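# Dispense one adhesive dot onto every gold pad

## Task

Deposit a single dot of the dispenser's paste, roughly 110 microliters, on every gold pad on the plate. Each dot must stay rounded (not squashed flat) and lie entirely inside its own pad. Paste anywhere else, including on a different pad, counts as failure if it is more than a tiny smear; the scrap strip beside the plate may be used for test dots or purging. Any paste still flowing from or dangling off the tip after you stop will drop straight down, even from height. Finish with the tip raised well clear above the plate and the arm moved out of the way.

## Robot and tools

Robot: one arm carrying a dispensing head, not a gripper. A motor drives a plunger into a 55 ml paste barrel, and paste leaves through a plastic tip with a 3 mm opening. The tool point is the centre of the tip's open end. Its +z axis points out of the tip, so with the tip aimed down, +z in the tool frame is toward the table.

Scene frame: the origin is on the table top under the arm's base. +z is up, +x is forward, and +y is to the left when facing along +x. The base may be slightly tilted. The state line reports end_effector_position in metres, end_effector_quat_wxyz, and linear (m/s) and angular (rad/s) velocities, all in this frame. The printed position can be a little off, more so at long reach.

Tool shape: for the first 89 mm back from the tip's end there is only the tip and the barrel, about 28 mm wide. Behind that, the wrist camera block sticks out on -y and the case mostly on -x, up to 100 mm from the axis. With a tilt of 30 degrees or less, only the tip can touch a flat surface.

execute_actions(actions): actions is a list of actions. Each action is a list of up to 15 rows, and each row runs for one control step of 1/30 s. If an action has fewer than 15 rows, its last row repeats until 15 steps (0.5 s) have passed. A row holds 7 numbers in [-1, 1], in this order: dx, dy, dz, rx, ry, rz, plunger. The first six are an offset in the tool point's own axes, measured from the pose measured at the start of that action (for a call's first action, the pose in the last result). Every row refers to that same starting pose, so offsets do not add up from row to row. Scale: 1.0 equals 0.6 m of travel or 180 degrees of turn. rx, ry, rz form one rotation vector. plunger is a rate: +1 pushes at 640 ul/s of barrel volume, -1 pulls back at the same rate, and values in between scale linearly. A magnitude under 0.01 means still. Between actions the plunger is stopped. An empty list just returns the state and images. On each step the commanded pose is clipped to within 100 mm and 16 degrees of the measured pose. After an action the arm goes no further than the last clipped pose, so long offsets need further actions. Arm motion lags the commands by about 0.17 s, and joint speed and acceleration are limited.

move(target, speed, blocking): target is one row of 7 numbers laid out as above: a tool-frame offset from the pose in the last result that showed one, plus the plunger rate, which is applied from the start until the move ends. speed is the top path speed in m/s, from 0.002 to 0.5 (default 0.25); turning is capped at twice that value in rad/s. The path lasts between 0.5 and 10 s and stops short if it would take longer. It does not avoid obstacles, and the arm may lag, drift or overshoot the speed. blocking=false returns after 0.5 s while motion continues; other motions are refused until a result shows the move ended. The result adds a move: line giving the outcome (done, off_target, moving, held, fault), any limits (paced means the sent pose was clipped; held means some steps were blocked, after which the arm may move fast) and the distance from target.

wait(seconds): 0 to 10; lets time pass while the last command is held, and returns early if a move ends. stop(): brakes a running move; fast moves need room to stop. zoom_image(camera, region): camera is cam_head_left or cam_head_right; region is [x0, y0, x1, y1] in pixels with (0, 0) at top left, at most 504 by 504. finished_scene(scene): pass the current scene number; this ends it for good.

Cameras (504x504 each): cam_head_left, cam_head_right, cam_high, cam_low, cam_wrist.

Result lines: Hand target is the pose the controller is now driving toward. A pose unreachable line means the clearance check (which treats the mount under the base as part of the arm) altered or blocked the command. Step readings list positions at some steps; HELD marks a step held back. force_n (N) and torque_nm (N m) are one wrist-sensor sample in tool axes at the action's end, n/a at the start. Noise is up to 3.4 N and a fixed offset is usually within 5.5 N. A force_n z clearly below the in-air value means the tip rests on a surface, whose height is then the tool point's. left_ml is paste left by the motor's count. status is ready, moving, empty (plunger at end of travel) or fault (motor stalled, e.g. tip blocked). Joint torques are whole drive outputs with offsets and noise. MOTOR HOT appears from 70 °C; at 85 °C an OVER-TEMPERATURE FAULT brakes the arm until it cools.

Paste behaviour: the barrel starts unpressurised with a full tip, so the first push (and the first after any pull-back) delivers less than the plunger displaces. Pressure persists when the plunger stops, so paste keeps coming until a sufficient pull-back ends it. An overly large pull-back leaves a gap that the next push must close first. For a dot, hover the tip roughly a dot's diameter above the pad, tip vertical (a tilt throws paste sideways). Push, then pull back to stop the flow, and rise straight up so the connecting thread breaks instead of stringing sideways. Paste hanging on the tip drops on the next surface approached. Resting the tip on a surface blocks flow and can fault the motor; clearing that needs a pull-back several times longer than usual before lifting, or the stored paste gushes out. Try dot size on the scrap strip first. The needed plunger settings vary between episodes and with how full the barrel is.

Avoid: the arm is stiff, so commanding even slightly past a contact can fault it. Reaching a joint's load limit (shoulder pan 300, shoulder lift 300, elbow 136, wrists 49.1 N m) or 150 N of outside force stops the arm for 10 s and discards the rest of the call. Approach slowly, avoid hard hits, and end with the tip clean, high above the plate and clear.

Each tool is called after "Call:" as name(argument=value, ...) on one line, values as JSON.

## Session

Call:
execute_actions(actions=[])

Scene clock: 0.00 s.
end_effector_position=(+0.6070, -0.1183, +0.2339) left_ml=50.9 status=ready force_n=(+1.5, +1.6, -1.1) torque_nm=(+0.75, -0.37, -0.13) end_effector_quat_wxyz=(-0.268, +0.649, +0.657, +0.273) end_effector_velocity=(-0.001, +0.001, -0.000) end_effector_angular_velocity=(+0.001, +0.001, +0.002)
Joint positions: [-0.296 -1.729  1.955 -1.799 -1.571 -1.867]
Joint velocities: [ 0.     0.001  0.     0.001  0.    -0.001]
Joint torques (N m, as the arm reports them, + toward a larger angle): no reading
Hand target: +0.607, -0.118, +0.234; -0.268, +0.649, +0.657, +0.273

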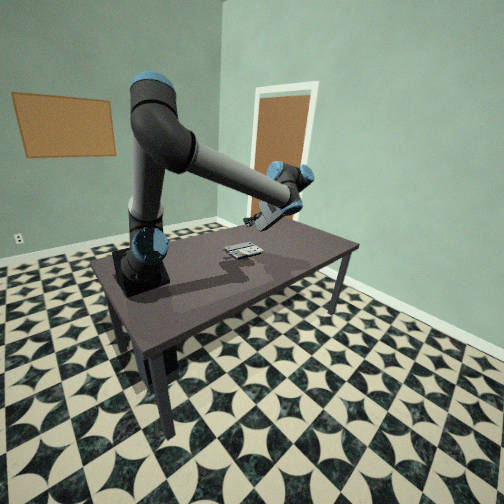

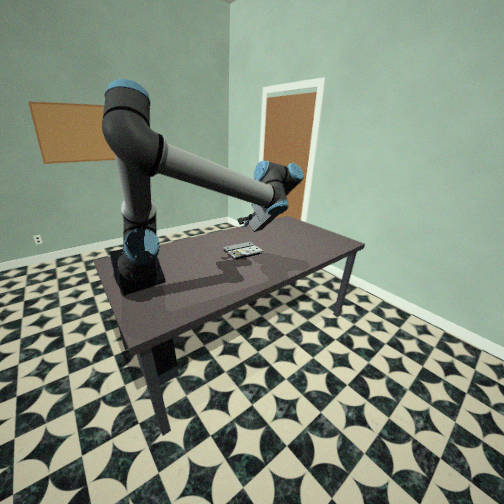

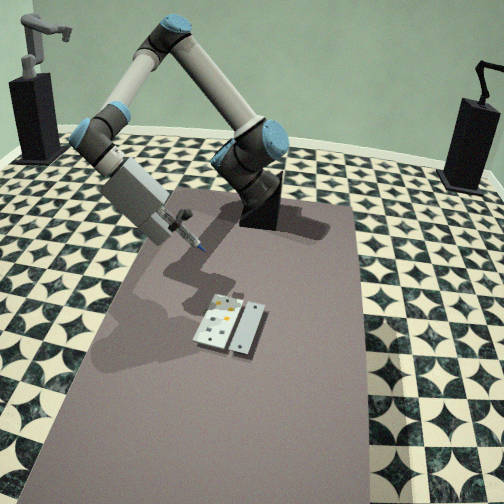

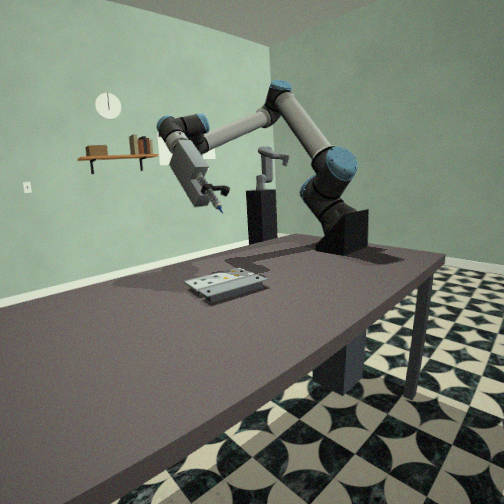

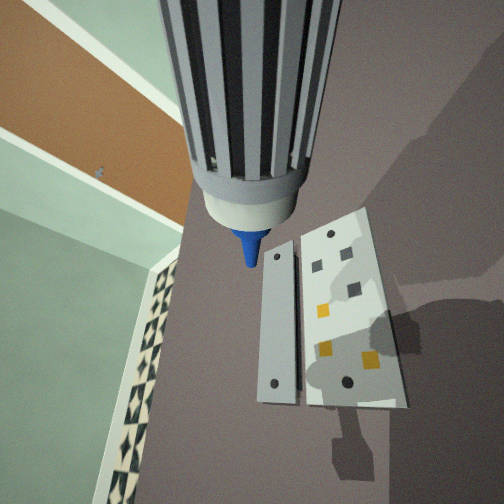

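Call:
move(target=[-0.05,0,0.15,0,-0.25,0,0])

Call:
zoom_image(camera="cam_low", region=[160,200,300,320])

Call:
zoom_image(camera="cam_head_left", region=[200,200,290,280])

Scene clock: 11.17 s.
end_effector_position=(+0.6076, -0.0755, +0.1492) left_ml=50.9 status=ready force_n=(+0.7, +2.5, -2.8) torque_nm=(+1.02, -0.10, -0.09) end_effector_quat_wxyz=(+0.003, +0.704, +0.710, +0.004) end_effector_velocity=(+0.001, -0.000, -0.000) end_effector_angular_velocity=(-0.007, +0.002, -0.003)
Joint positions: [ 0.215 -1.439  2.071 -1.994 -2.333 -1.272]
Joint velocities: [ 0.002  0.006 -0.003  0.006 -0.006  0.01 ]
Joint torques (N m, as the arm reports them, + toward a larger angle): [ 46.38 -12.39 -44.02  -0.06  -2.13   3.03]
Hand target: +0.608, -0.075, +0.149; +0.003, +0.704, +0.710, +0.004
Off the commanded pose: 0.000 m, 0 deg.
move: done

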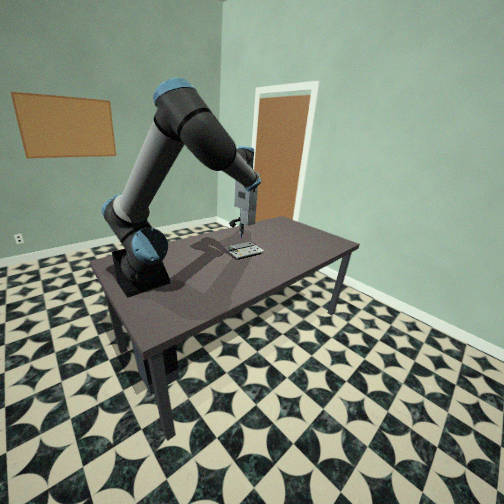

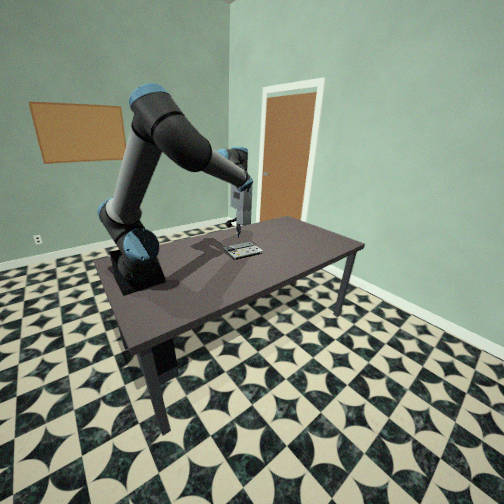

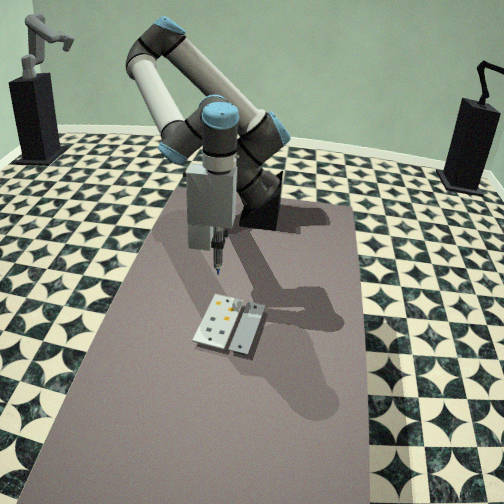

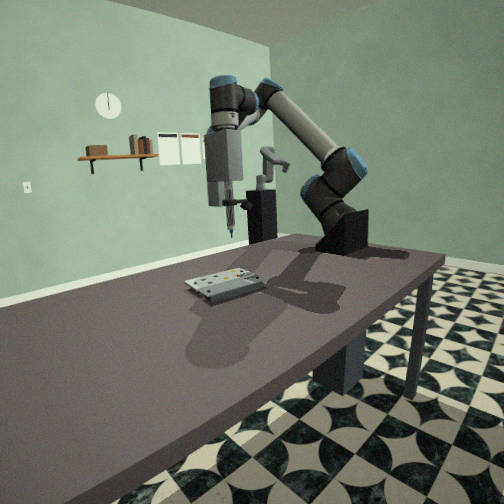

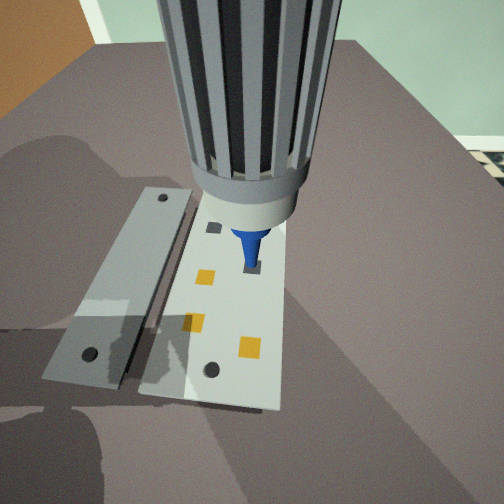

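Region (160, 200, 300, 320) of cam_low's 504x504 image, scaled by 3.600, with more detail than that image has; it fills the top 432 rows of this view, and the rest is white.

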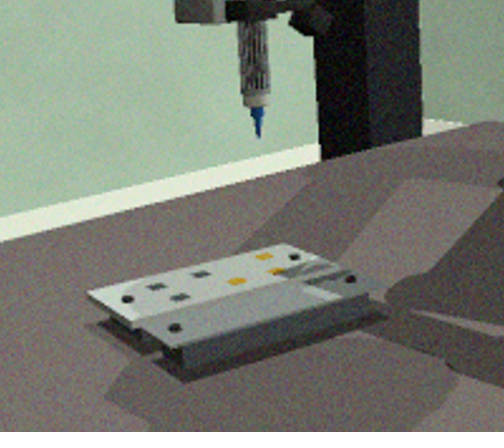

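Region (200, 200, 290, 280) of cam_head_left's 504x504 image, scaled by 5.600, with more detail than that image has.

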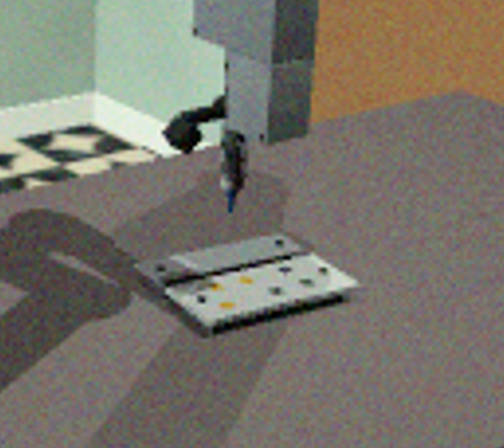

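Call:
move(target=[0,0,0.15,0,0,0,0])

Call:
zoom_image(camera="cam_low", region=[190,230,280,310])

Scene clock: 16.47 s.
end_effector_position=(+0.6084, -0.0754, +0.0594) left_ml=50.9 status=ready force_n=(+4.1, +0.3, -2.4) torque_nm=(+0.23, -1.37, -0.16) end_effector_quat_wxyz=(+0.003, +0.704, +0.710, +0.004) end_effector_velocity=(+0.001, +0.000, -0.001) end_effector_angular_velocity=(+0.001, -0.002, +0.002)
Joint positions: [ 0.118 -1.387  2.181 -2.248 -2.349 -1.405]
Joint velocities: [-0.002  0.001  0.002 -0.008 -0.    -0.006]
Joint torques (N m, as the arm reports them, + toward a larger angle): [ 13.38 -13.94 -12.67  -6.42   2.5   -2.6 ]
Hand target: +0.608, -0.075, +0.059; +0.003, +0.704, +0.710, +0.004
Off the commanded pose: 0.000 m, 0 deg.
move: done

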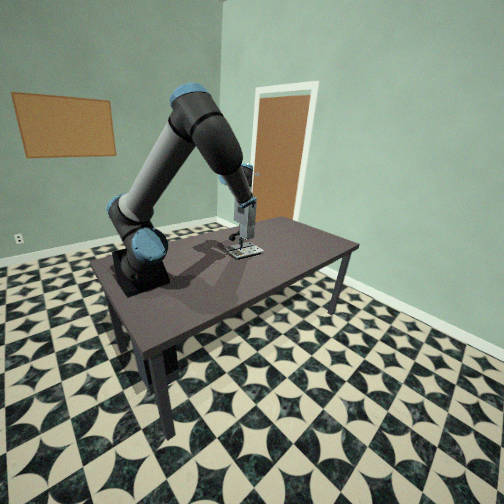

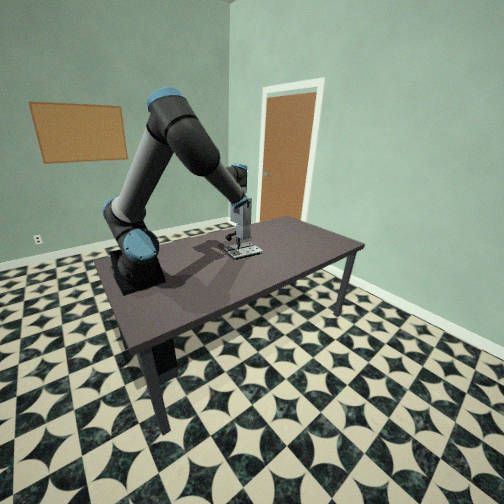

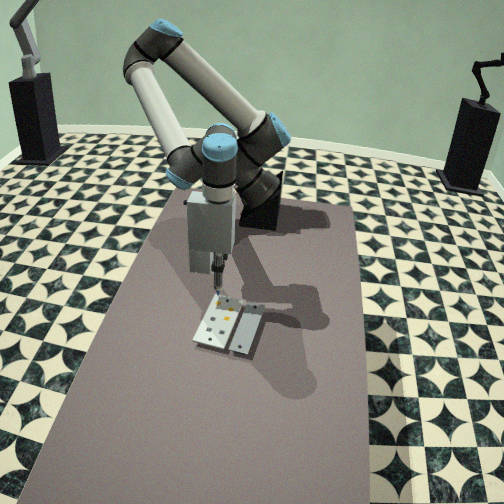

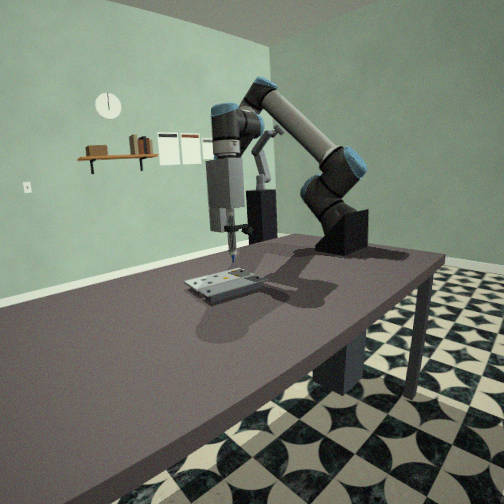

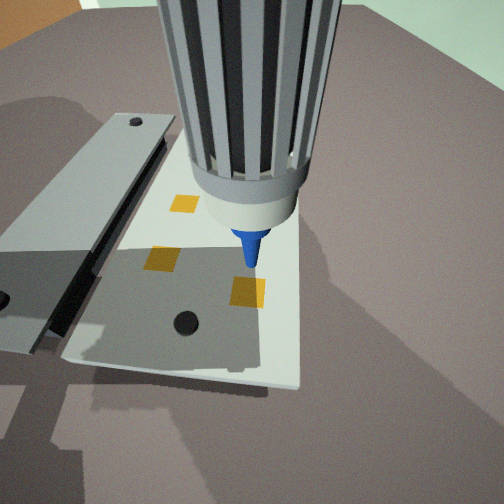

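Region (190, 230, 280, 310) of cam_low's 504x504 image, scaled by 5.600, with more detail than that image has.

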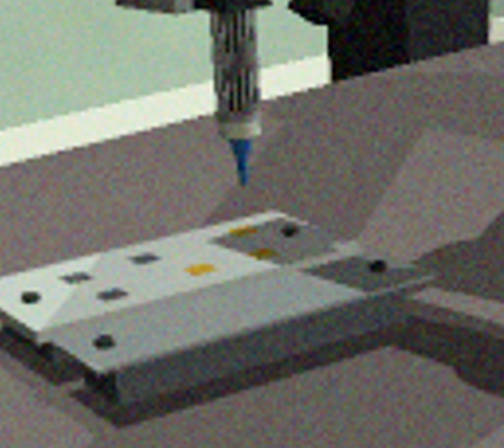

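Call:
move(target=[0.0025,0,0.03,0,0,0,0], speed=0.05)

Call:
zoom_image(camera="cam_low", region=[205,245,265,295])

Call:
zoom_image(camera="cam_high", region=[190,270,270,340])

Scene clock: 23.20 s.
end_effector_position=(+0.6086, -0.0739, +0.0415) left_ml=50.9 status=ready force_n=(-0.7, +2.2, -3.1) torque_nm=(+0.98, +0.41, -0.10) end_effector_quat_wxyz=(+0.003, +0.704, +0.710, +0.004) end_effector_velocity=(-0.000, -0.001, -0.001) end_effector_angular_velocity=(-0.001, -0.001, -0.001)
Joint positions: [ 0.1   -1.371  2.199 -2.301 -2.351 -1.43 ]
Joint velocities: [-0.001  0.     0.002 -0.005 -0.002 -0.002]
Joint torques (N m, as the arm reports them, + toward a larger angle): [ 15.47 -15.24 -11.94  -6.71  -2.19  -2.4 ]
Hand target: +0.609, -0.074, +0.041; +0.003, +0.704, +0.710, +0.004
Off the commanded pose: 0.000 m, 0 deg.
move: done

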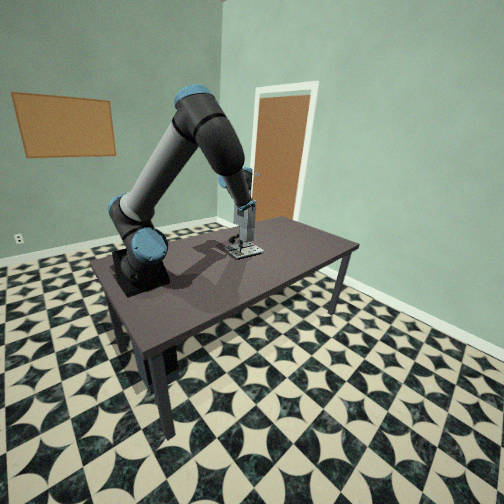

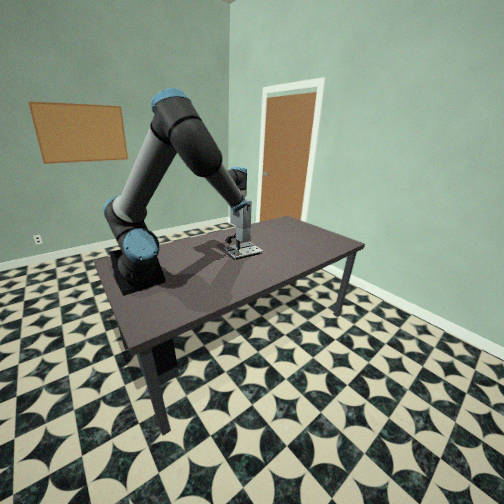

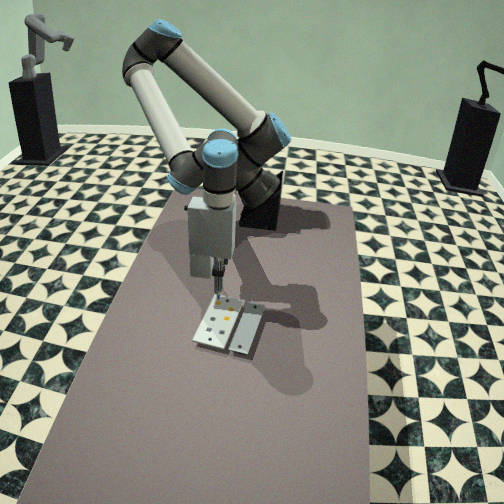

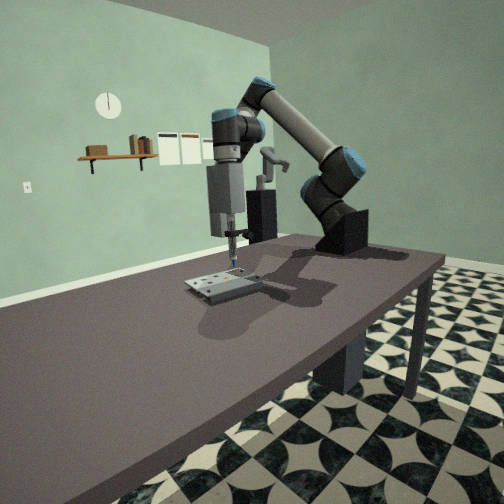

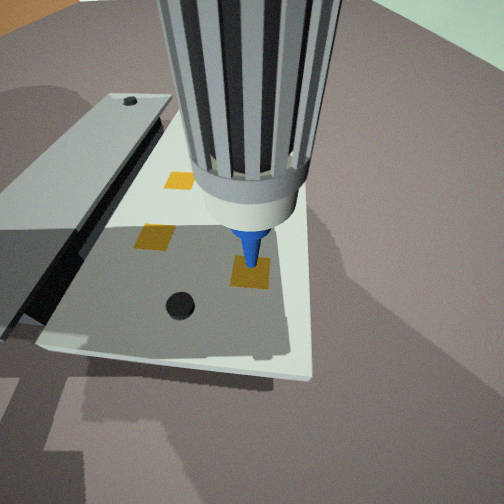

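Region (205, 245, 265, 295) of cam_low's 504x504 image, scaled by 8.400, with more detail than that image has.

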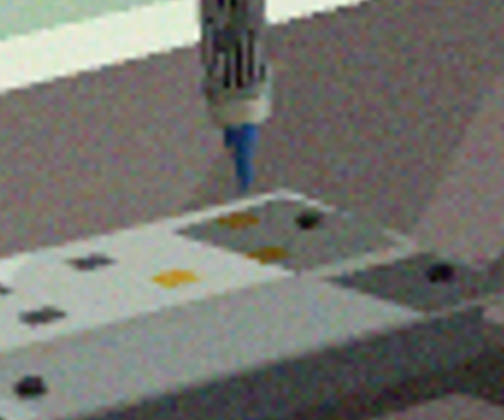

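Region (190, 270, 270, 340) of cam_high's 504x504 image, scaled by 6.300, with more detail than that image has; it fills the top 441 rows of this view, and the rest is white.

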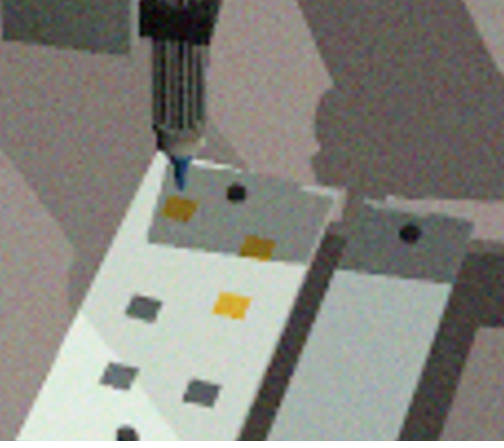

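Call:
execute_actions(actions=[[[0,0.005,0.01,0,0,0,0]],[[0,0,0.001,0,0,0,0]],[[0,0,0.001,0,0,0,0]],[[0,0,0.001,0,0,0,0]],[[0,0,0.001,0,0,0,0]],[[0,0,0.001,0,0,0,0]],[[0,0,0.001,0,0,0,0]]])

Call:
zoom_image(camera="cam_low", region=[205,245,265,295])

Scene clock: 33.17 s.
end_effector_position=(+0.6117, -0.0739, +0.0319) left_ml=50.9 status=ready force_n=(+2.3, +0.3, -1.9) torque_nm=(+0.27, -0.72, -0.10) end_effector_quat_wxyz=(+0.003, +0.704, +0.710, +0.004) end_effector_velocity=(-0.001, +0.001, -0.000) end_effector_angular_velocity=(+0.001, +0.001, -0.001)
Joint positions: [ 0.089 -1.358  2.204 -2.329 -2.352 -1.446]
Joint velocities: [0.001 0.    0.001 0.001 0.001 0.002]
Joint torques (N m, as the arm reports them, + toward a larger angle): [ 15.56 -16.12 -11.35  -6.44  -2.22  -2.83]
Hand target: +0.612, -0.074, +0.032; +0.003, +0.704, +0.710, +0.004
Off the commanded pose: 0.000 m, 0 deg.
Step readings (end_effector_position; steps 1 to 15: 1st action; 16 to 30: 2nd action; 31 to 45: 3rd action; 46 to 60: 4th action; 61 to 75: 5th action; 76 to 90: 6th action; 91 to 105: 7th action):
0: (+0.6086, -0.0739, +0.0413)
1: (+0.6086, -0.0739, +0.0413)
2: (+0.6090, -0.0739, +0.0407)
4: (+0.6103, -0.0739, +0.0381)
8: (+0.6114, -0.0739, +0.0360)
15: (+0.6117, -0.0739, +0.0355)
16: (+0.6117, -0.0739, +0.0355)
17: (+0.6117, -0.0739, +0.0354)
19: (+0.6117, -0.0739, +0.0352)
23: (+0.6117, -0.0739, +0.0350)
30: (+0.6117, -0.0739, +0.0349)
31: (+0.6117, -0.0739, +0.0349)
32: (+0.6117, -0.0739, +0.0349)
34: (+0.6117, -0.0739, +0.0346)
38: (+0.6117, -0.0739, +0.0344)
45: (+0.6117, -0.0739, +0.0343)
46: (+0.6117, -0.0739, +0.0343)
47: (+0.6117, -0.0739, +0.0343)
49: (+0.6117, -0.0739, +0.0340)
53: (+0.6117, -0.0739, +0.0338)
60: (+0.6117, -0.0739, +0.0337)
61: (+0.6117, -0.0739, +0.0337)
62: (+0.6117, -0.0739, +0.0337)
64: (+0.6117, -0.0739, +0.0334)
68: (+0.6117, -0.0739, +0.0332)
75: (+0.6117, -0.0739, +0.0331)
76: (+0.6117, -0.0739, +0.0331)
77: (+0.6117, -0.0739, +0.0331)
79: (+0.6117, -0.0739, +0.0328)
83: (+0.6117, -0.0739, +0.0326)
90: (+0.6117, -0.0739, +0.0325)
91: (+0.6117, -0.0739, +0.0325)
92: (+0.6117, -0.0739, +0.0325)
94: (+0.6117, -0.0739, +0.0322)
98: (+0.6117, -0.0739, +0.0320)
105: end_effector_position above

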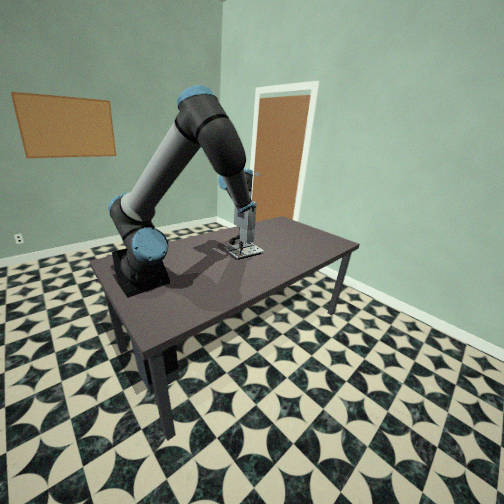

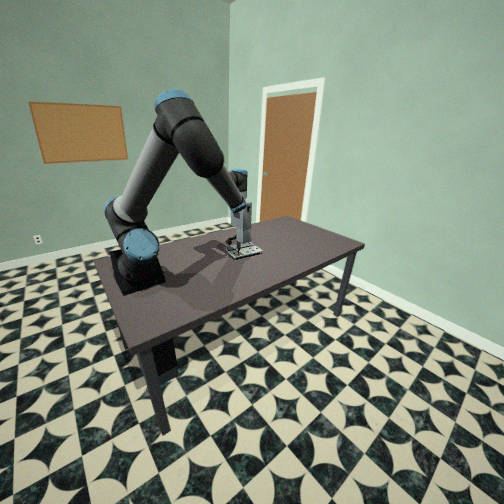

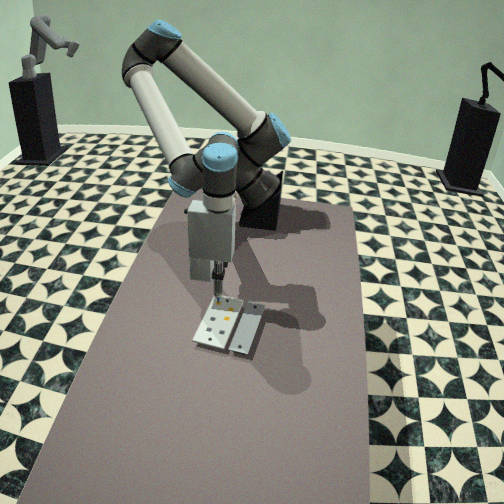

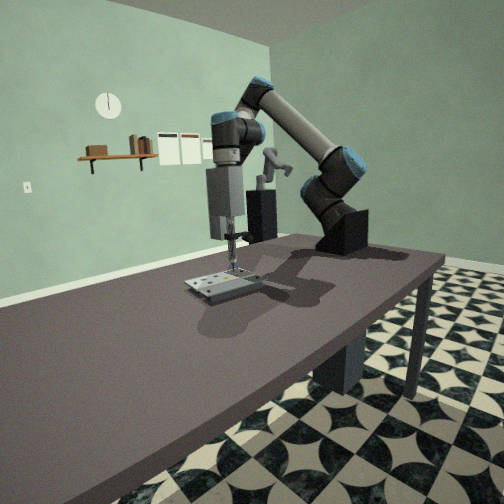

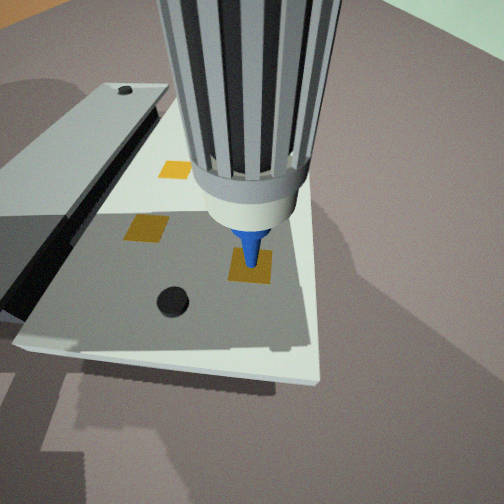

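Region (205, 245, 265, 295) of cam_low's 504x504 image, scaled by 8.400, with more detail than that image has.

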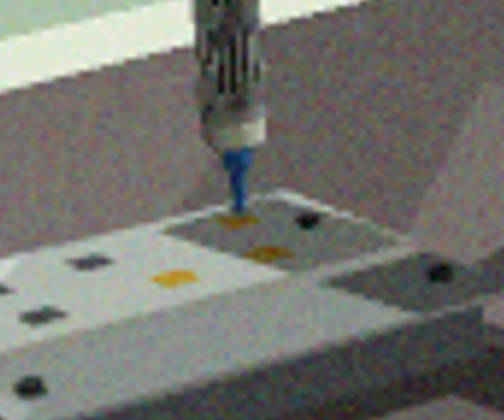

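Call:
execute_actions(actions=[[[0,0.002,0.001,0,0,0,0]],[[0,0,0.001,0,0,0,0]]])

Call:
execute_actions(actions=[[[0,0,0.001,0,0,0,0]],[[0,0,0.001,0,0,0,0]]])

Scene clock: 40.80 s.
end_effector_position=(+0.6129, -0.0739, +0.0308) left_ml=50.9 status=ready force_n=(+1.3, +1.7, -1.2) torque_nm=(+0.77, -0.29, -0.15) end_effector_quat_wxyz=(+0.003, +0.704, +0.710, +0.004) end_effector_velocity=(-0.000, -0.000, -0.000) end_effector_angular_velocity=(-0.001, +0.000, +0.003)
Joint positions: [ 0.087 -1.355  2.203 -2.333 -2.352 -1.448]
Joint velocities: [ 0.     0.     0.001  0.    -0.001 -0.002]
Joint torques (N m, as the arm reports them, + toward a larger angle): [ 16.02 -16.99 -11.26  -6.58  -2.28  -2.65]
Hand target: +0.613, -0.074, +0.031; +0.003, +0.704, +0.710, +0.004
Off the commanded pose: 0.000 m, 0 deg.
Step readings (end_effector_position; steps 1 to 15: 1st action; 16 to 30: 2nd action):
0: (+0.6117, -0.0739, +0.0319)
1: (+0.6117, -0.0739, +0.0319)
2: (+0.6117, -0.0739, +0.0318)
4: (+0.6120, -0.0738, +0.0314)
8: (+0.6126, -0.0738, +0.0313)
15: (+0.6129, -0.0739, +0.0313)
16: (+0.6129, -0.0739, +0.0313)
17: (+0.6129, -0.0739, +0.0313)
19: (+0.6131, -0.0740, +0.0311)
23: (+0.6132, -0.0740, +0.0309)
30: end_effector_position above

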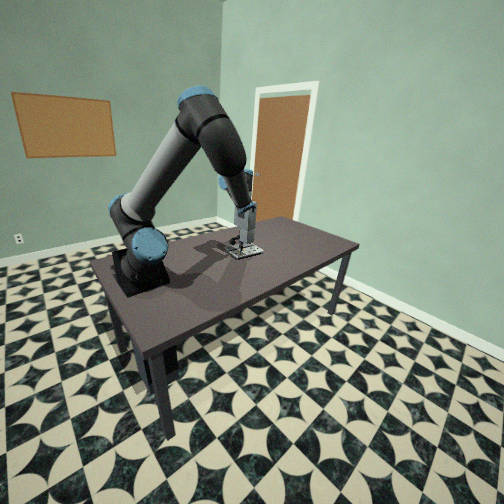

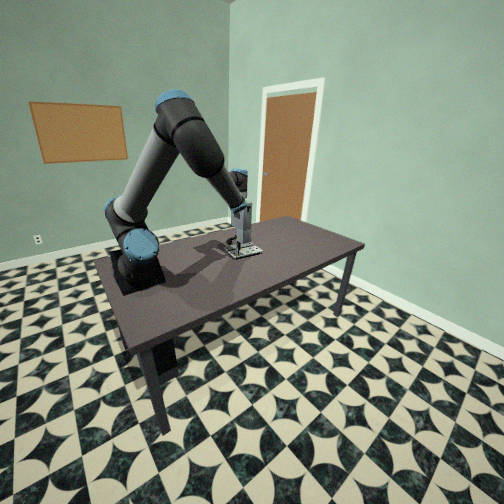

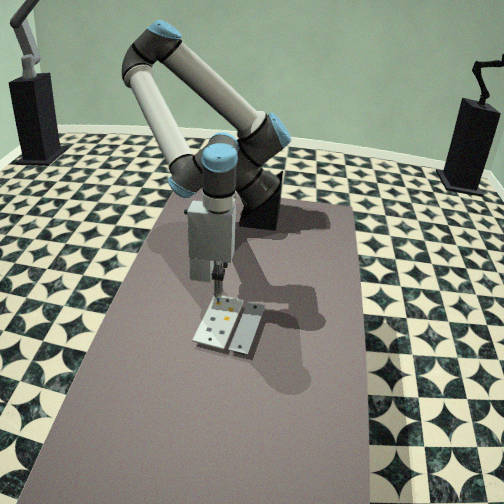

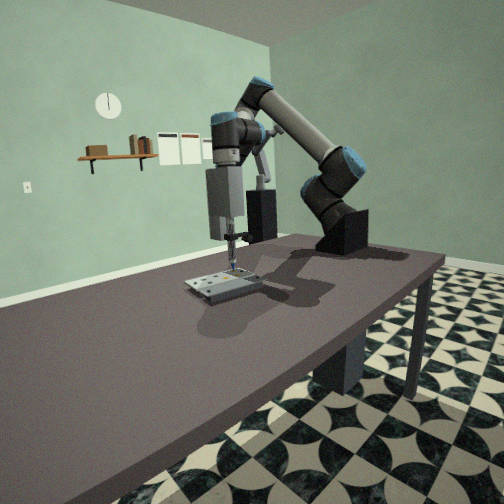

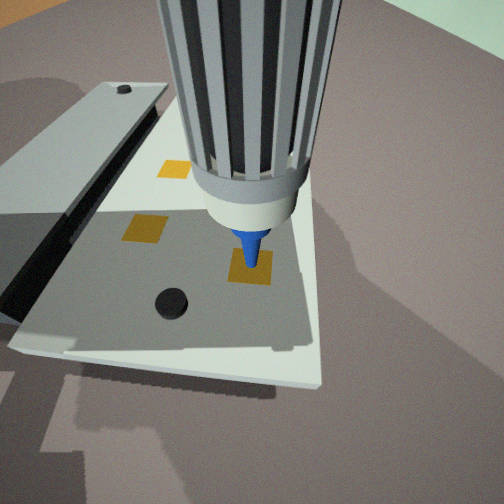

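Scene clock: 41.80 s.
end_effector_position=(+0.6129, -0.0739, +0.0296) left_ml=50.9 status=ready force_n=(+1.8, +2.5, -1.1) torque_nm=(+1.01, -0.48, -0.16) end_effector_quat_wxyz=(+0.003, +0.704, +0.710, +0.004) end_effector_velocity=(-0.000, -0.001, -0.000) end_effector_angular_velocity=(-0.001, -0.000, -0.001)
Joint positions: [ 0.086 -1.354  2.204 -2.336 -2.352 -1.45 ]
Joint velocities: [-0.    -0.     0.    -0.001 -0.001  0.001]
Joint torques (N m, as the arm reports them, + toward a larger angle): [ 16.05 -16.21 -10.87  -6.56  -2.21  -2.98]
Hand target: +0.613, -0.074, +0.030; +0.003, +0.704, +0.710, +0.004
Off the commanded pose: 0.000 m, 0 deg.
Step readings (end_effector_position; steps 1 to 15: 1st action; 16 to 30: 2nd action):
0: (+0.6129, -0.0739, +0.0308)
1: (+0.6129, -0.0739, +0.0308)
2: (+0.6129, -0.0739, +0.0307)
4: (+0.6129, -0.0739, +0.0304)
8: (+0.6129, -0.0739, +0.0302)
15: (+0.6129, -0.0739, +0.0302)
16: (+0.6129, -0.0739, +0.0302)
17: (+0.6129, -0.0739, +0.0301)
19: (+0.6129, -0.0739, +0.0298)
23: (+0.6129, -0.0739, +0.0296)
30: end_effector_position above

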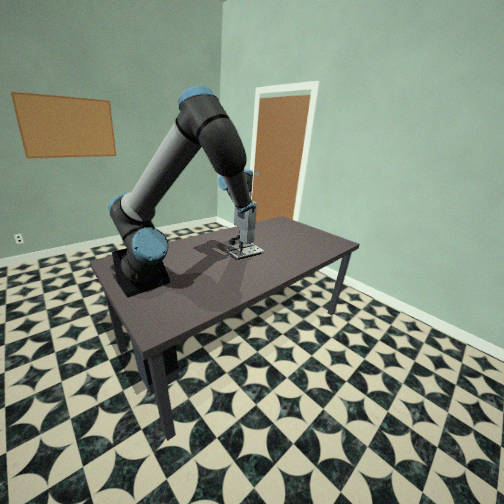

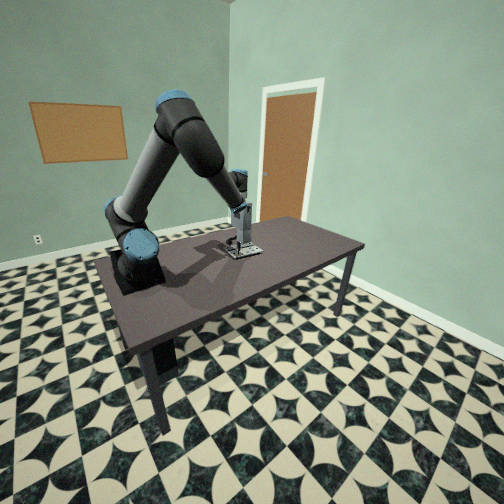

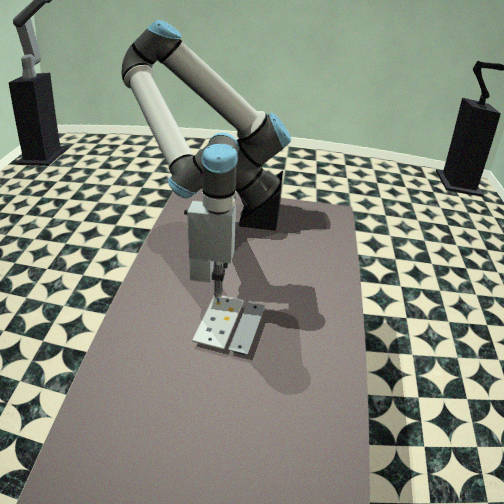

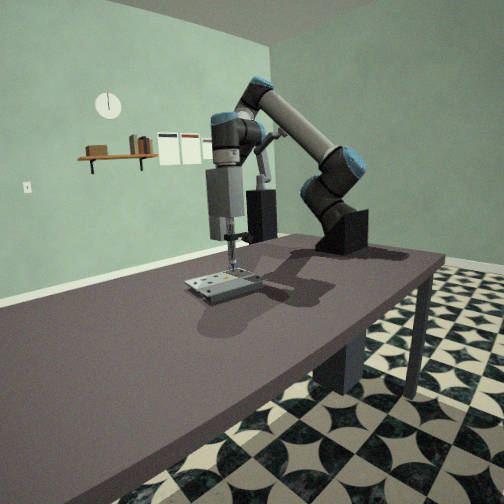

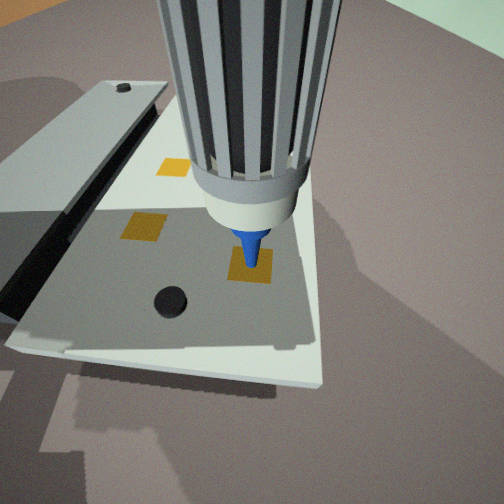

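Call:
execute_actions(actions=[[[0,0,0.0013,0,0,0,0]]])

Scene clock: 45.00 s.
end_effector_position=(+0.6130, -0.0739, +0.0289) left_ml=50.9 status=ready force_n=(-2.1, -16.5, -47.4) torque_nm=(+0.30, -0.02, -0.02) end_effector_quat_wxyz=(+0.003, +0.704, +0.710, +0.004) end_effector_velocity=(+0.000, +0.000, +0.000) end_effector_angular_velocity=(-0.000, -0.000, +0.001)
Joint positions: [ 0.085 -1.354  2.205 -2.339 -2.352 -1.451]
Joint velocities: [ 0.001  0.    -0.    -0.    -0.    -0.001]
Joint torques (N m, as the arm reports them, + toward a larger angle): [-0.17  2.11 -6.63 -8.51 -2.03 -2.73]
Hand target: +0.613, -0.074, +0.029; +0.003, +0.704, +0.710, +0.004
Off the commanded pose: 0.000 m, 0 deg.
Step readings (end_effector_position):
0: (+0.6129, -0.0739, +0.0296)
1: (+0.6129, -0.0739, +0.0296)
2: (+0.6129, -0.0739, +0.0295)
4: (+0.6129, -0.0739, +0.0291)
8: (+0.6130, -0.0739, +0.0289)
15: end_effector_position above

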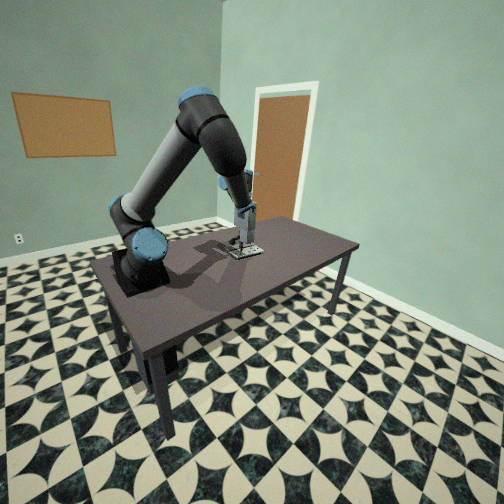

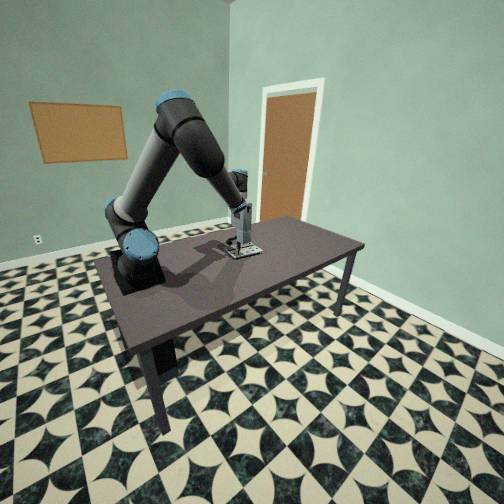

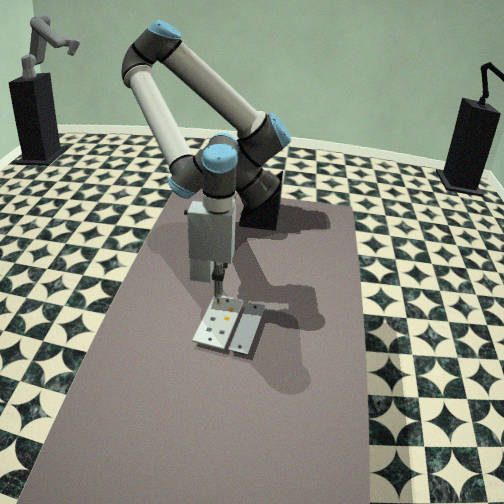

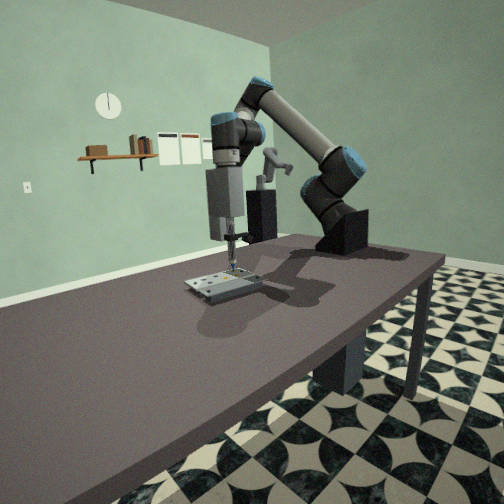

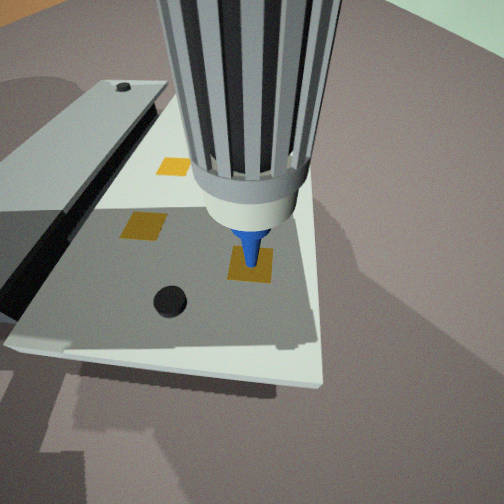

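Call:
execute_actions(actions=[[[0,0,-0.003,0,0,0,0],[0,0,-0.006,0,0,0,0],[0,0,-0.0077,0,0,0,0]],[[0.01,0.005,0,0,0,0,0],[0.02,0.01,0,0,0,0,0],[0.03,0.015,0,0,0,0,0],[0.04,0.02,0,0,0,0,0],[0.05,0.025,0,0,0,0,0],[0.06,0.028,0,0,0,0,0],[0.068,0.03,0,0,0,0,0]]])

Call:
wait(seconds=0.5)

Call:
zoom_image(camera="cam_low", region=[205,245,265,295])

Scene clock: 55.80 s.
end_effector_position=(+0.6301, -0.0339, +0.0336) left_ml=50.9 status=ready force_n=(+2.2, +0.4, -2.2) torque_nm=(+0.24, -0.66, -0.13) end_effector_quat_wxyz=(+0.003, +0.704, +0.710, +0.004) end_effector_velocity=(+0.006, +0.012, -0.001) end_effector_angular_velocity=(-0.001, +0.002, -0.001)
Joint positions: [ 0.131 -1.286  2.162 -2.319 -2.347 -1.388]
Joint velocities: [ 0.01   0.024 -0.015  0.004  0.001  0.017]
Joint torques (N m, as the arm reports them, + toward a larger angle): [ 55.89 -21.47 -38.24  -0.15   2.43   2.9 ]
Hand target: +0.631, -0.033, +0.034; +0.003, +0.704, +0.710, +0.004
Off the commanded pose: 0.001 m, 0 deg.
Step readings (end_effector_position; steps 1 to 15: 1st action; 16 to 30: 2nd action):
0: (+0.6129, -0.0739, +0.0288)
1: (+0.6129, -0.0739, +0.0288)
2: (+0.6128, -0.0739, +0.0288)
4: (+0.6125, -0.0738, +0.0300)
8: (+0.6126, -0.0739, +0.0324)
15: (+0.6129, -0.0739, +0.0333)
16: (+0.6129, -0.0739, +0.0334)
17: (+0.6133, -0.0733, +0.0335)
19: (+0.6160, -0.0680, +0.0337)
23: (+0.6244, -0.0484, +0.0340)
30: end_effector_position above

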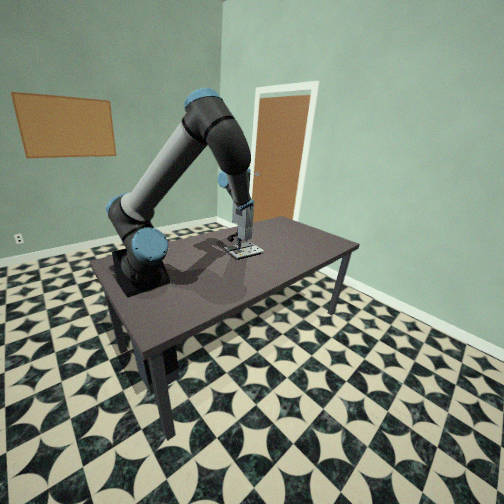

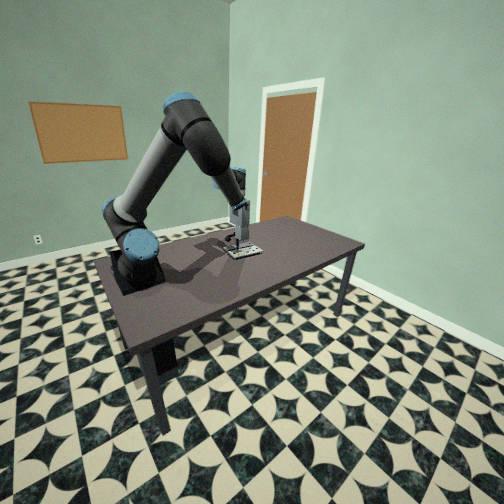

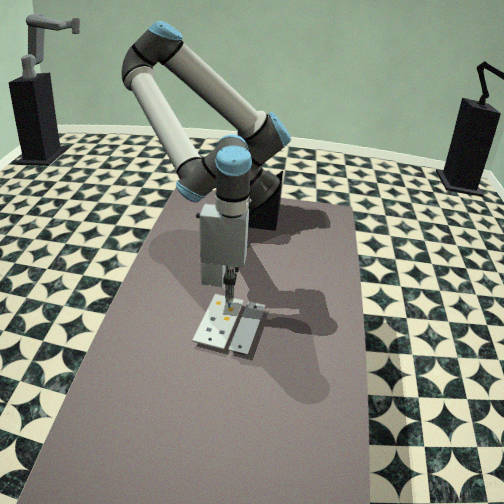

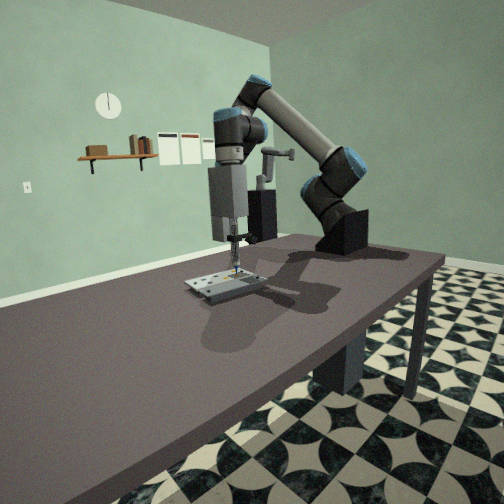

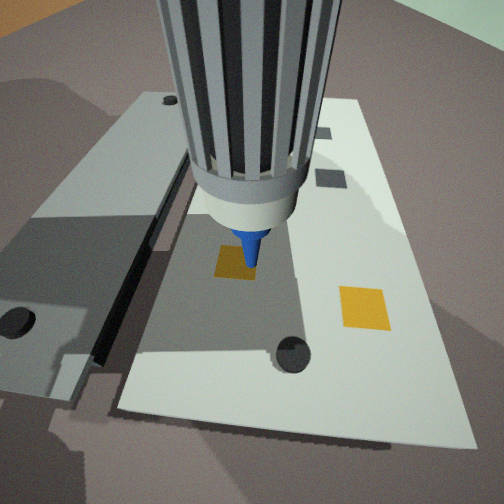

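Scene clock: 56.30 s.
end_effector_position=(+0.6306, -0.0330, +0.0335) left_ml=50.9 status=ready force_n=(+1.1, +2.2, -2.7) torque_nm=(+0.93, -0.35, -0.10) end_effector_quat_wxyz=(+0.003, +0.704, +0.710, +0.004) end_effector_velocity=(+0.000, +0.000, -0.000) end_effector_angular_velocity=(+0.001, -0.000, -0.001)
Joint positions: [ 0.132 -1.284  2.161 -2.319 -2.347 -1.386]
Joint velocities: [-0.     0.    -0.    -0.     0.001  0.   ]
Joint torques (N m, as the arm reports them, + toward a larger angle): [ 55.31 -20.27 -37.91  -0.05   2.52   2.9 ]
Hand target: +0.631, -0.033, +0.034; +0.003, +0.704, +0.710, +0.004
Off the commanded pose: 0.000 m, 0 deg.
wait: 0.50 s; at rest by 0.17 s

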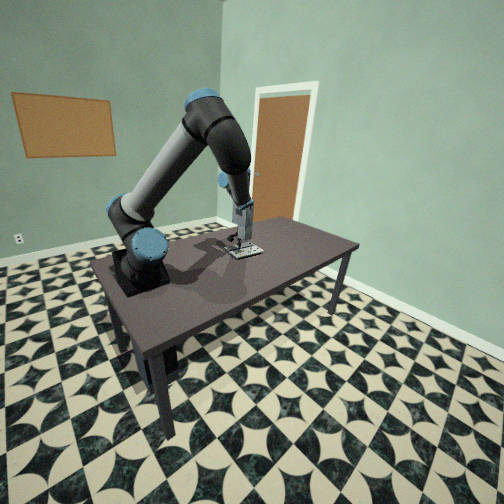

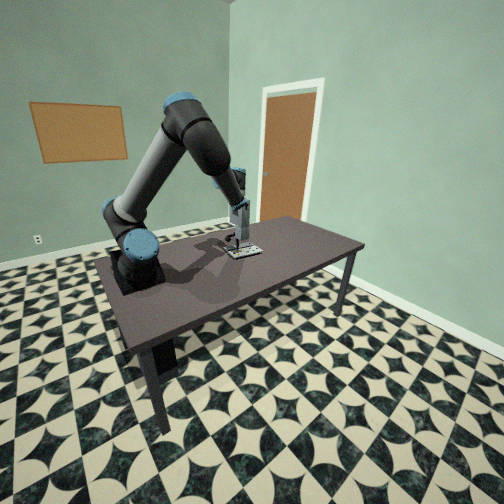

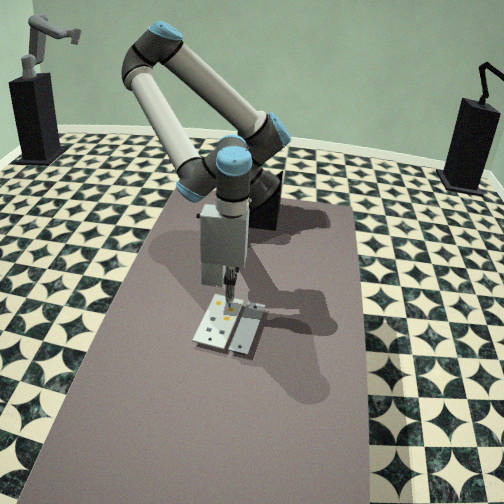

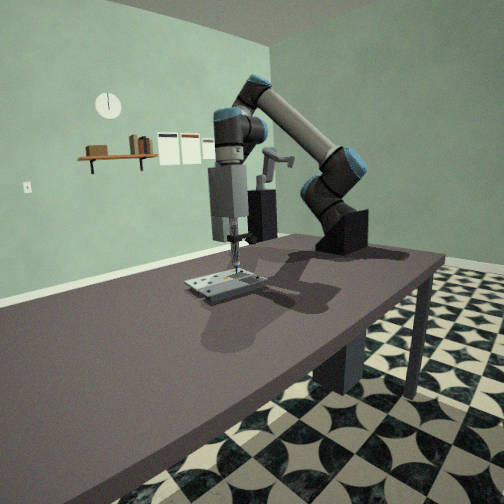

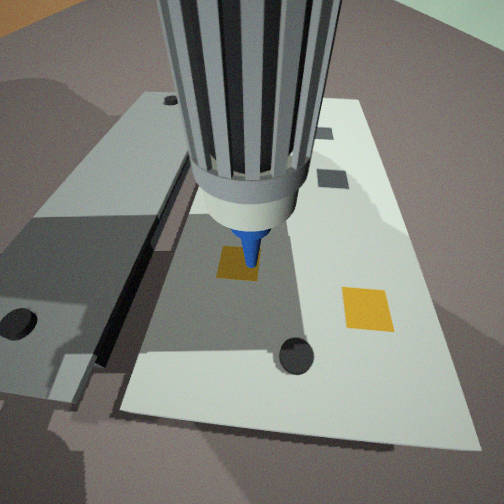

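Region (205, 245, 265, 295) of cam_low's 504x504 image, scaled by 8.400, with more detail than that image has.

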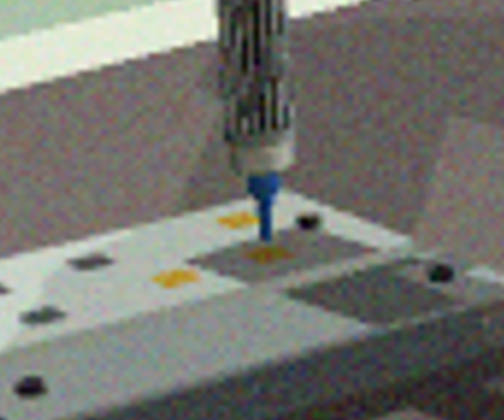

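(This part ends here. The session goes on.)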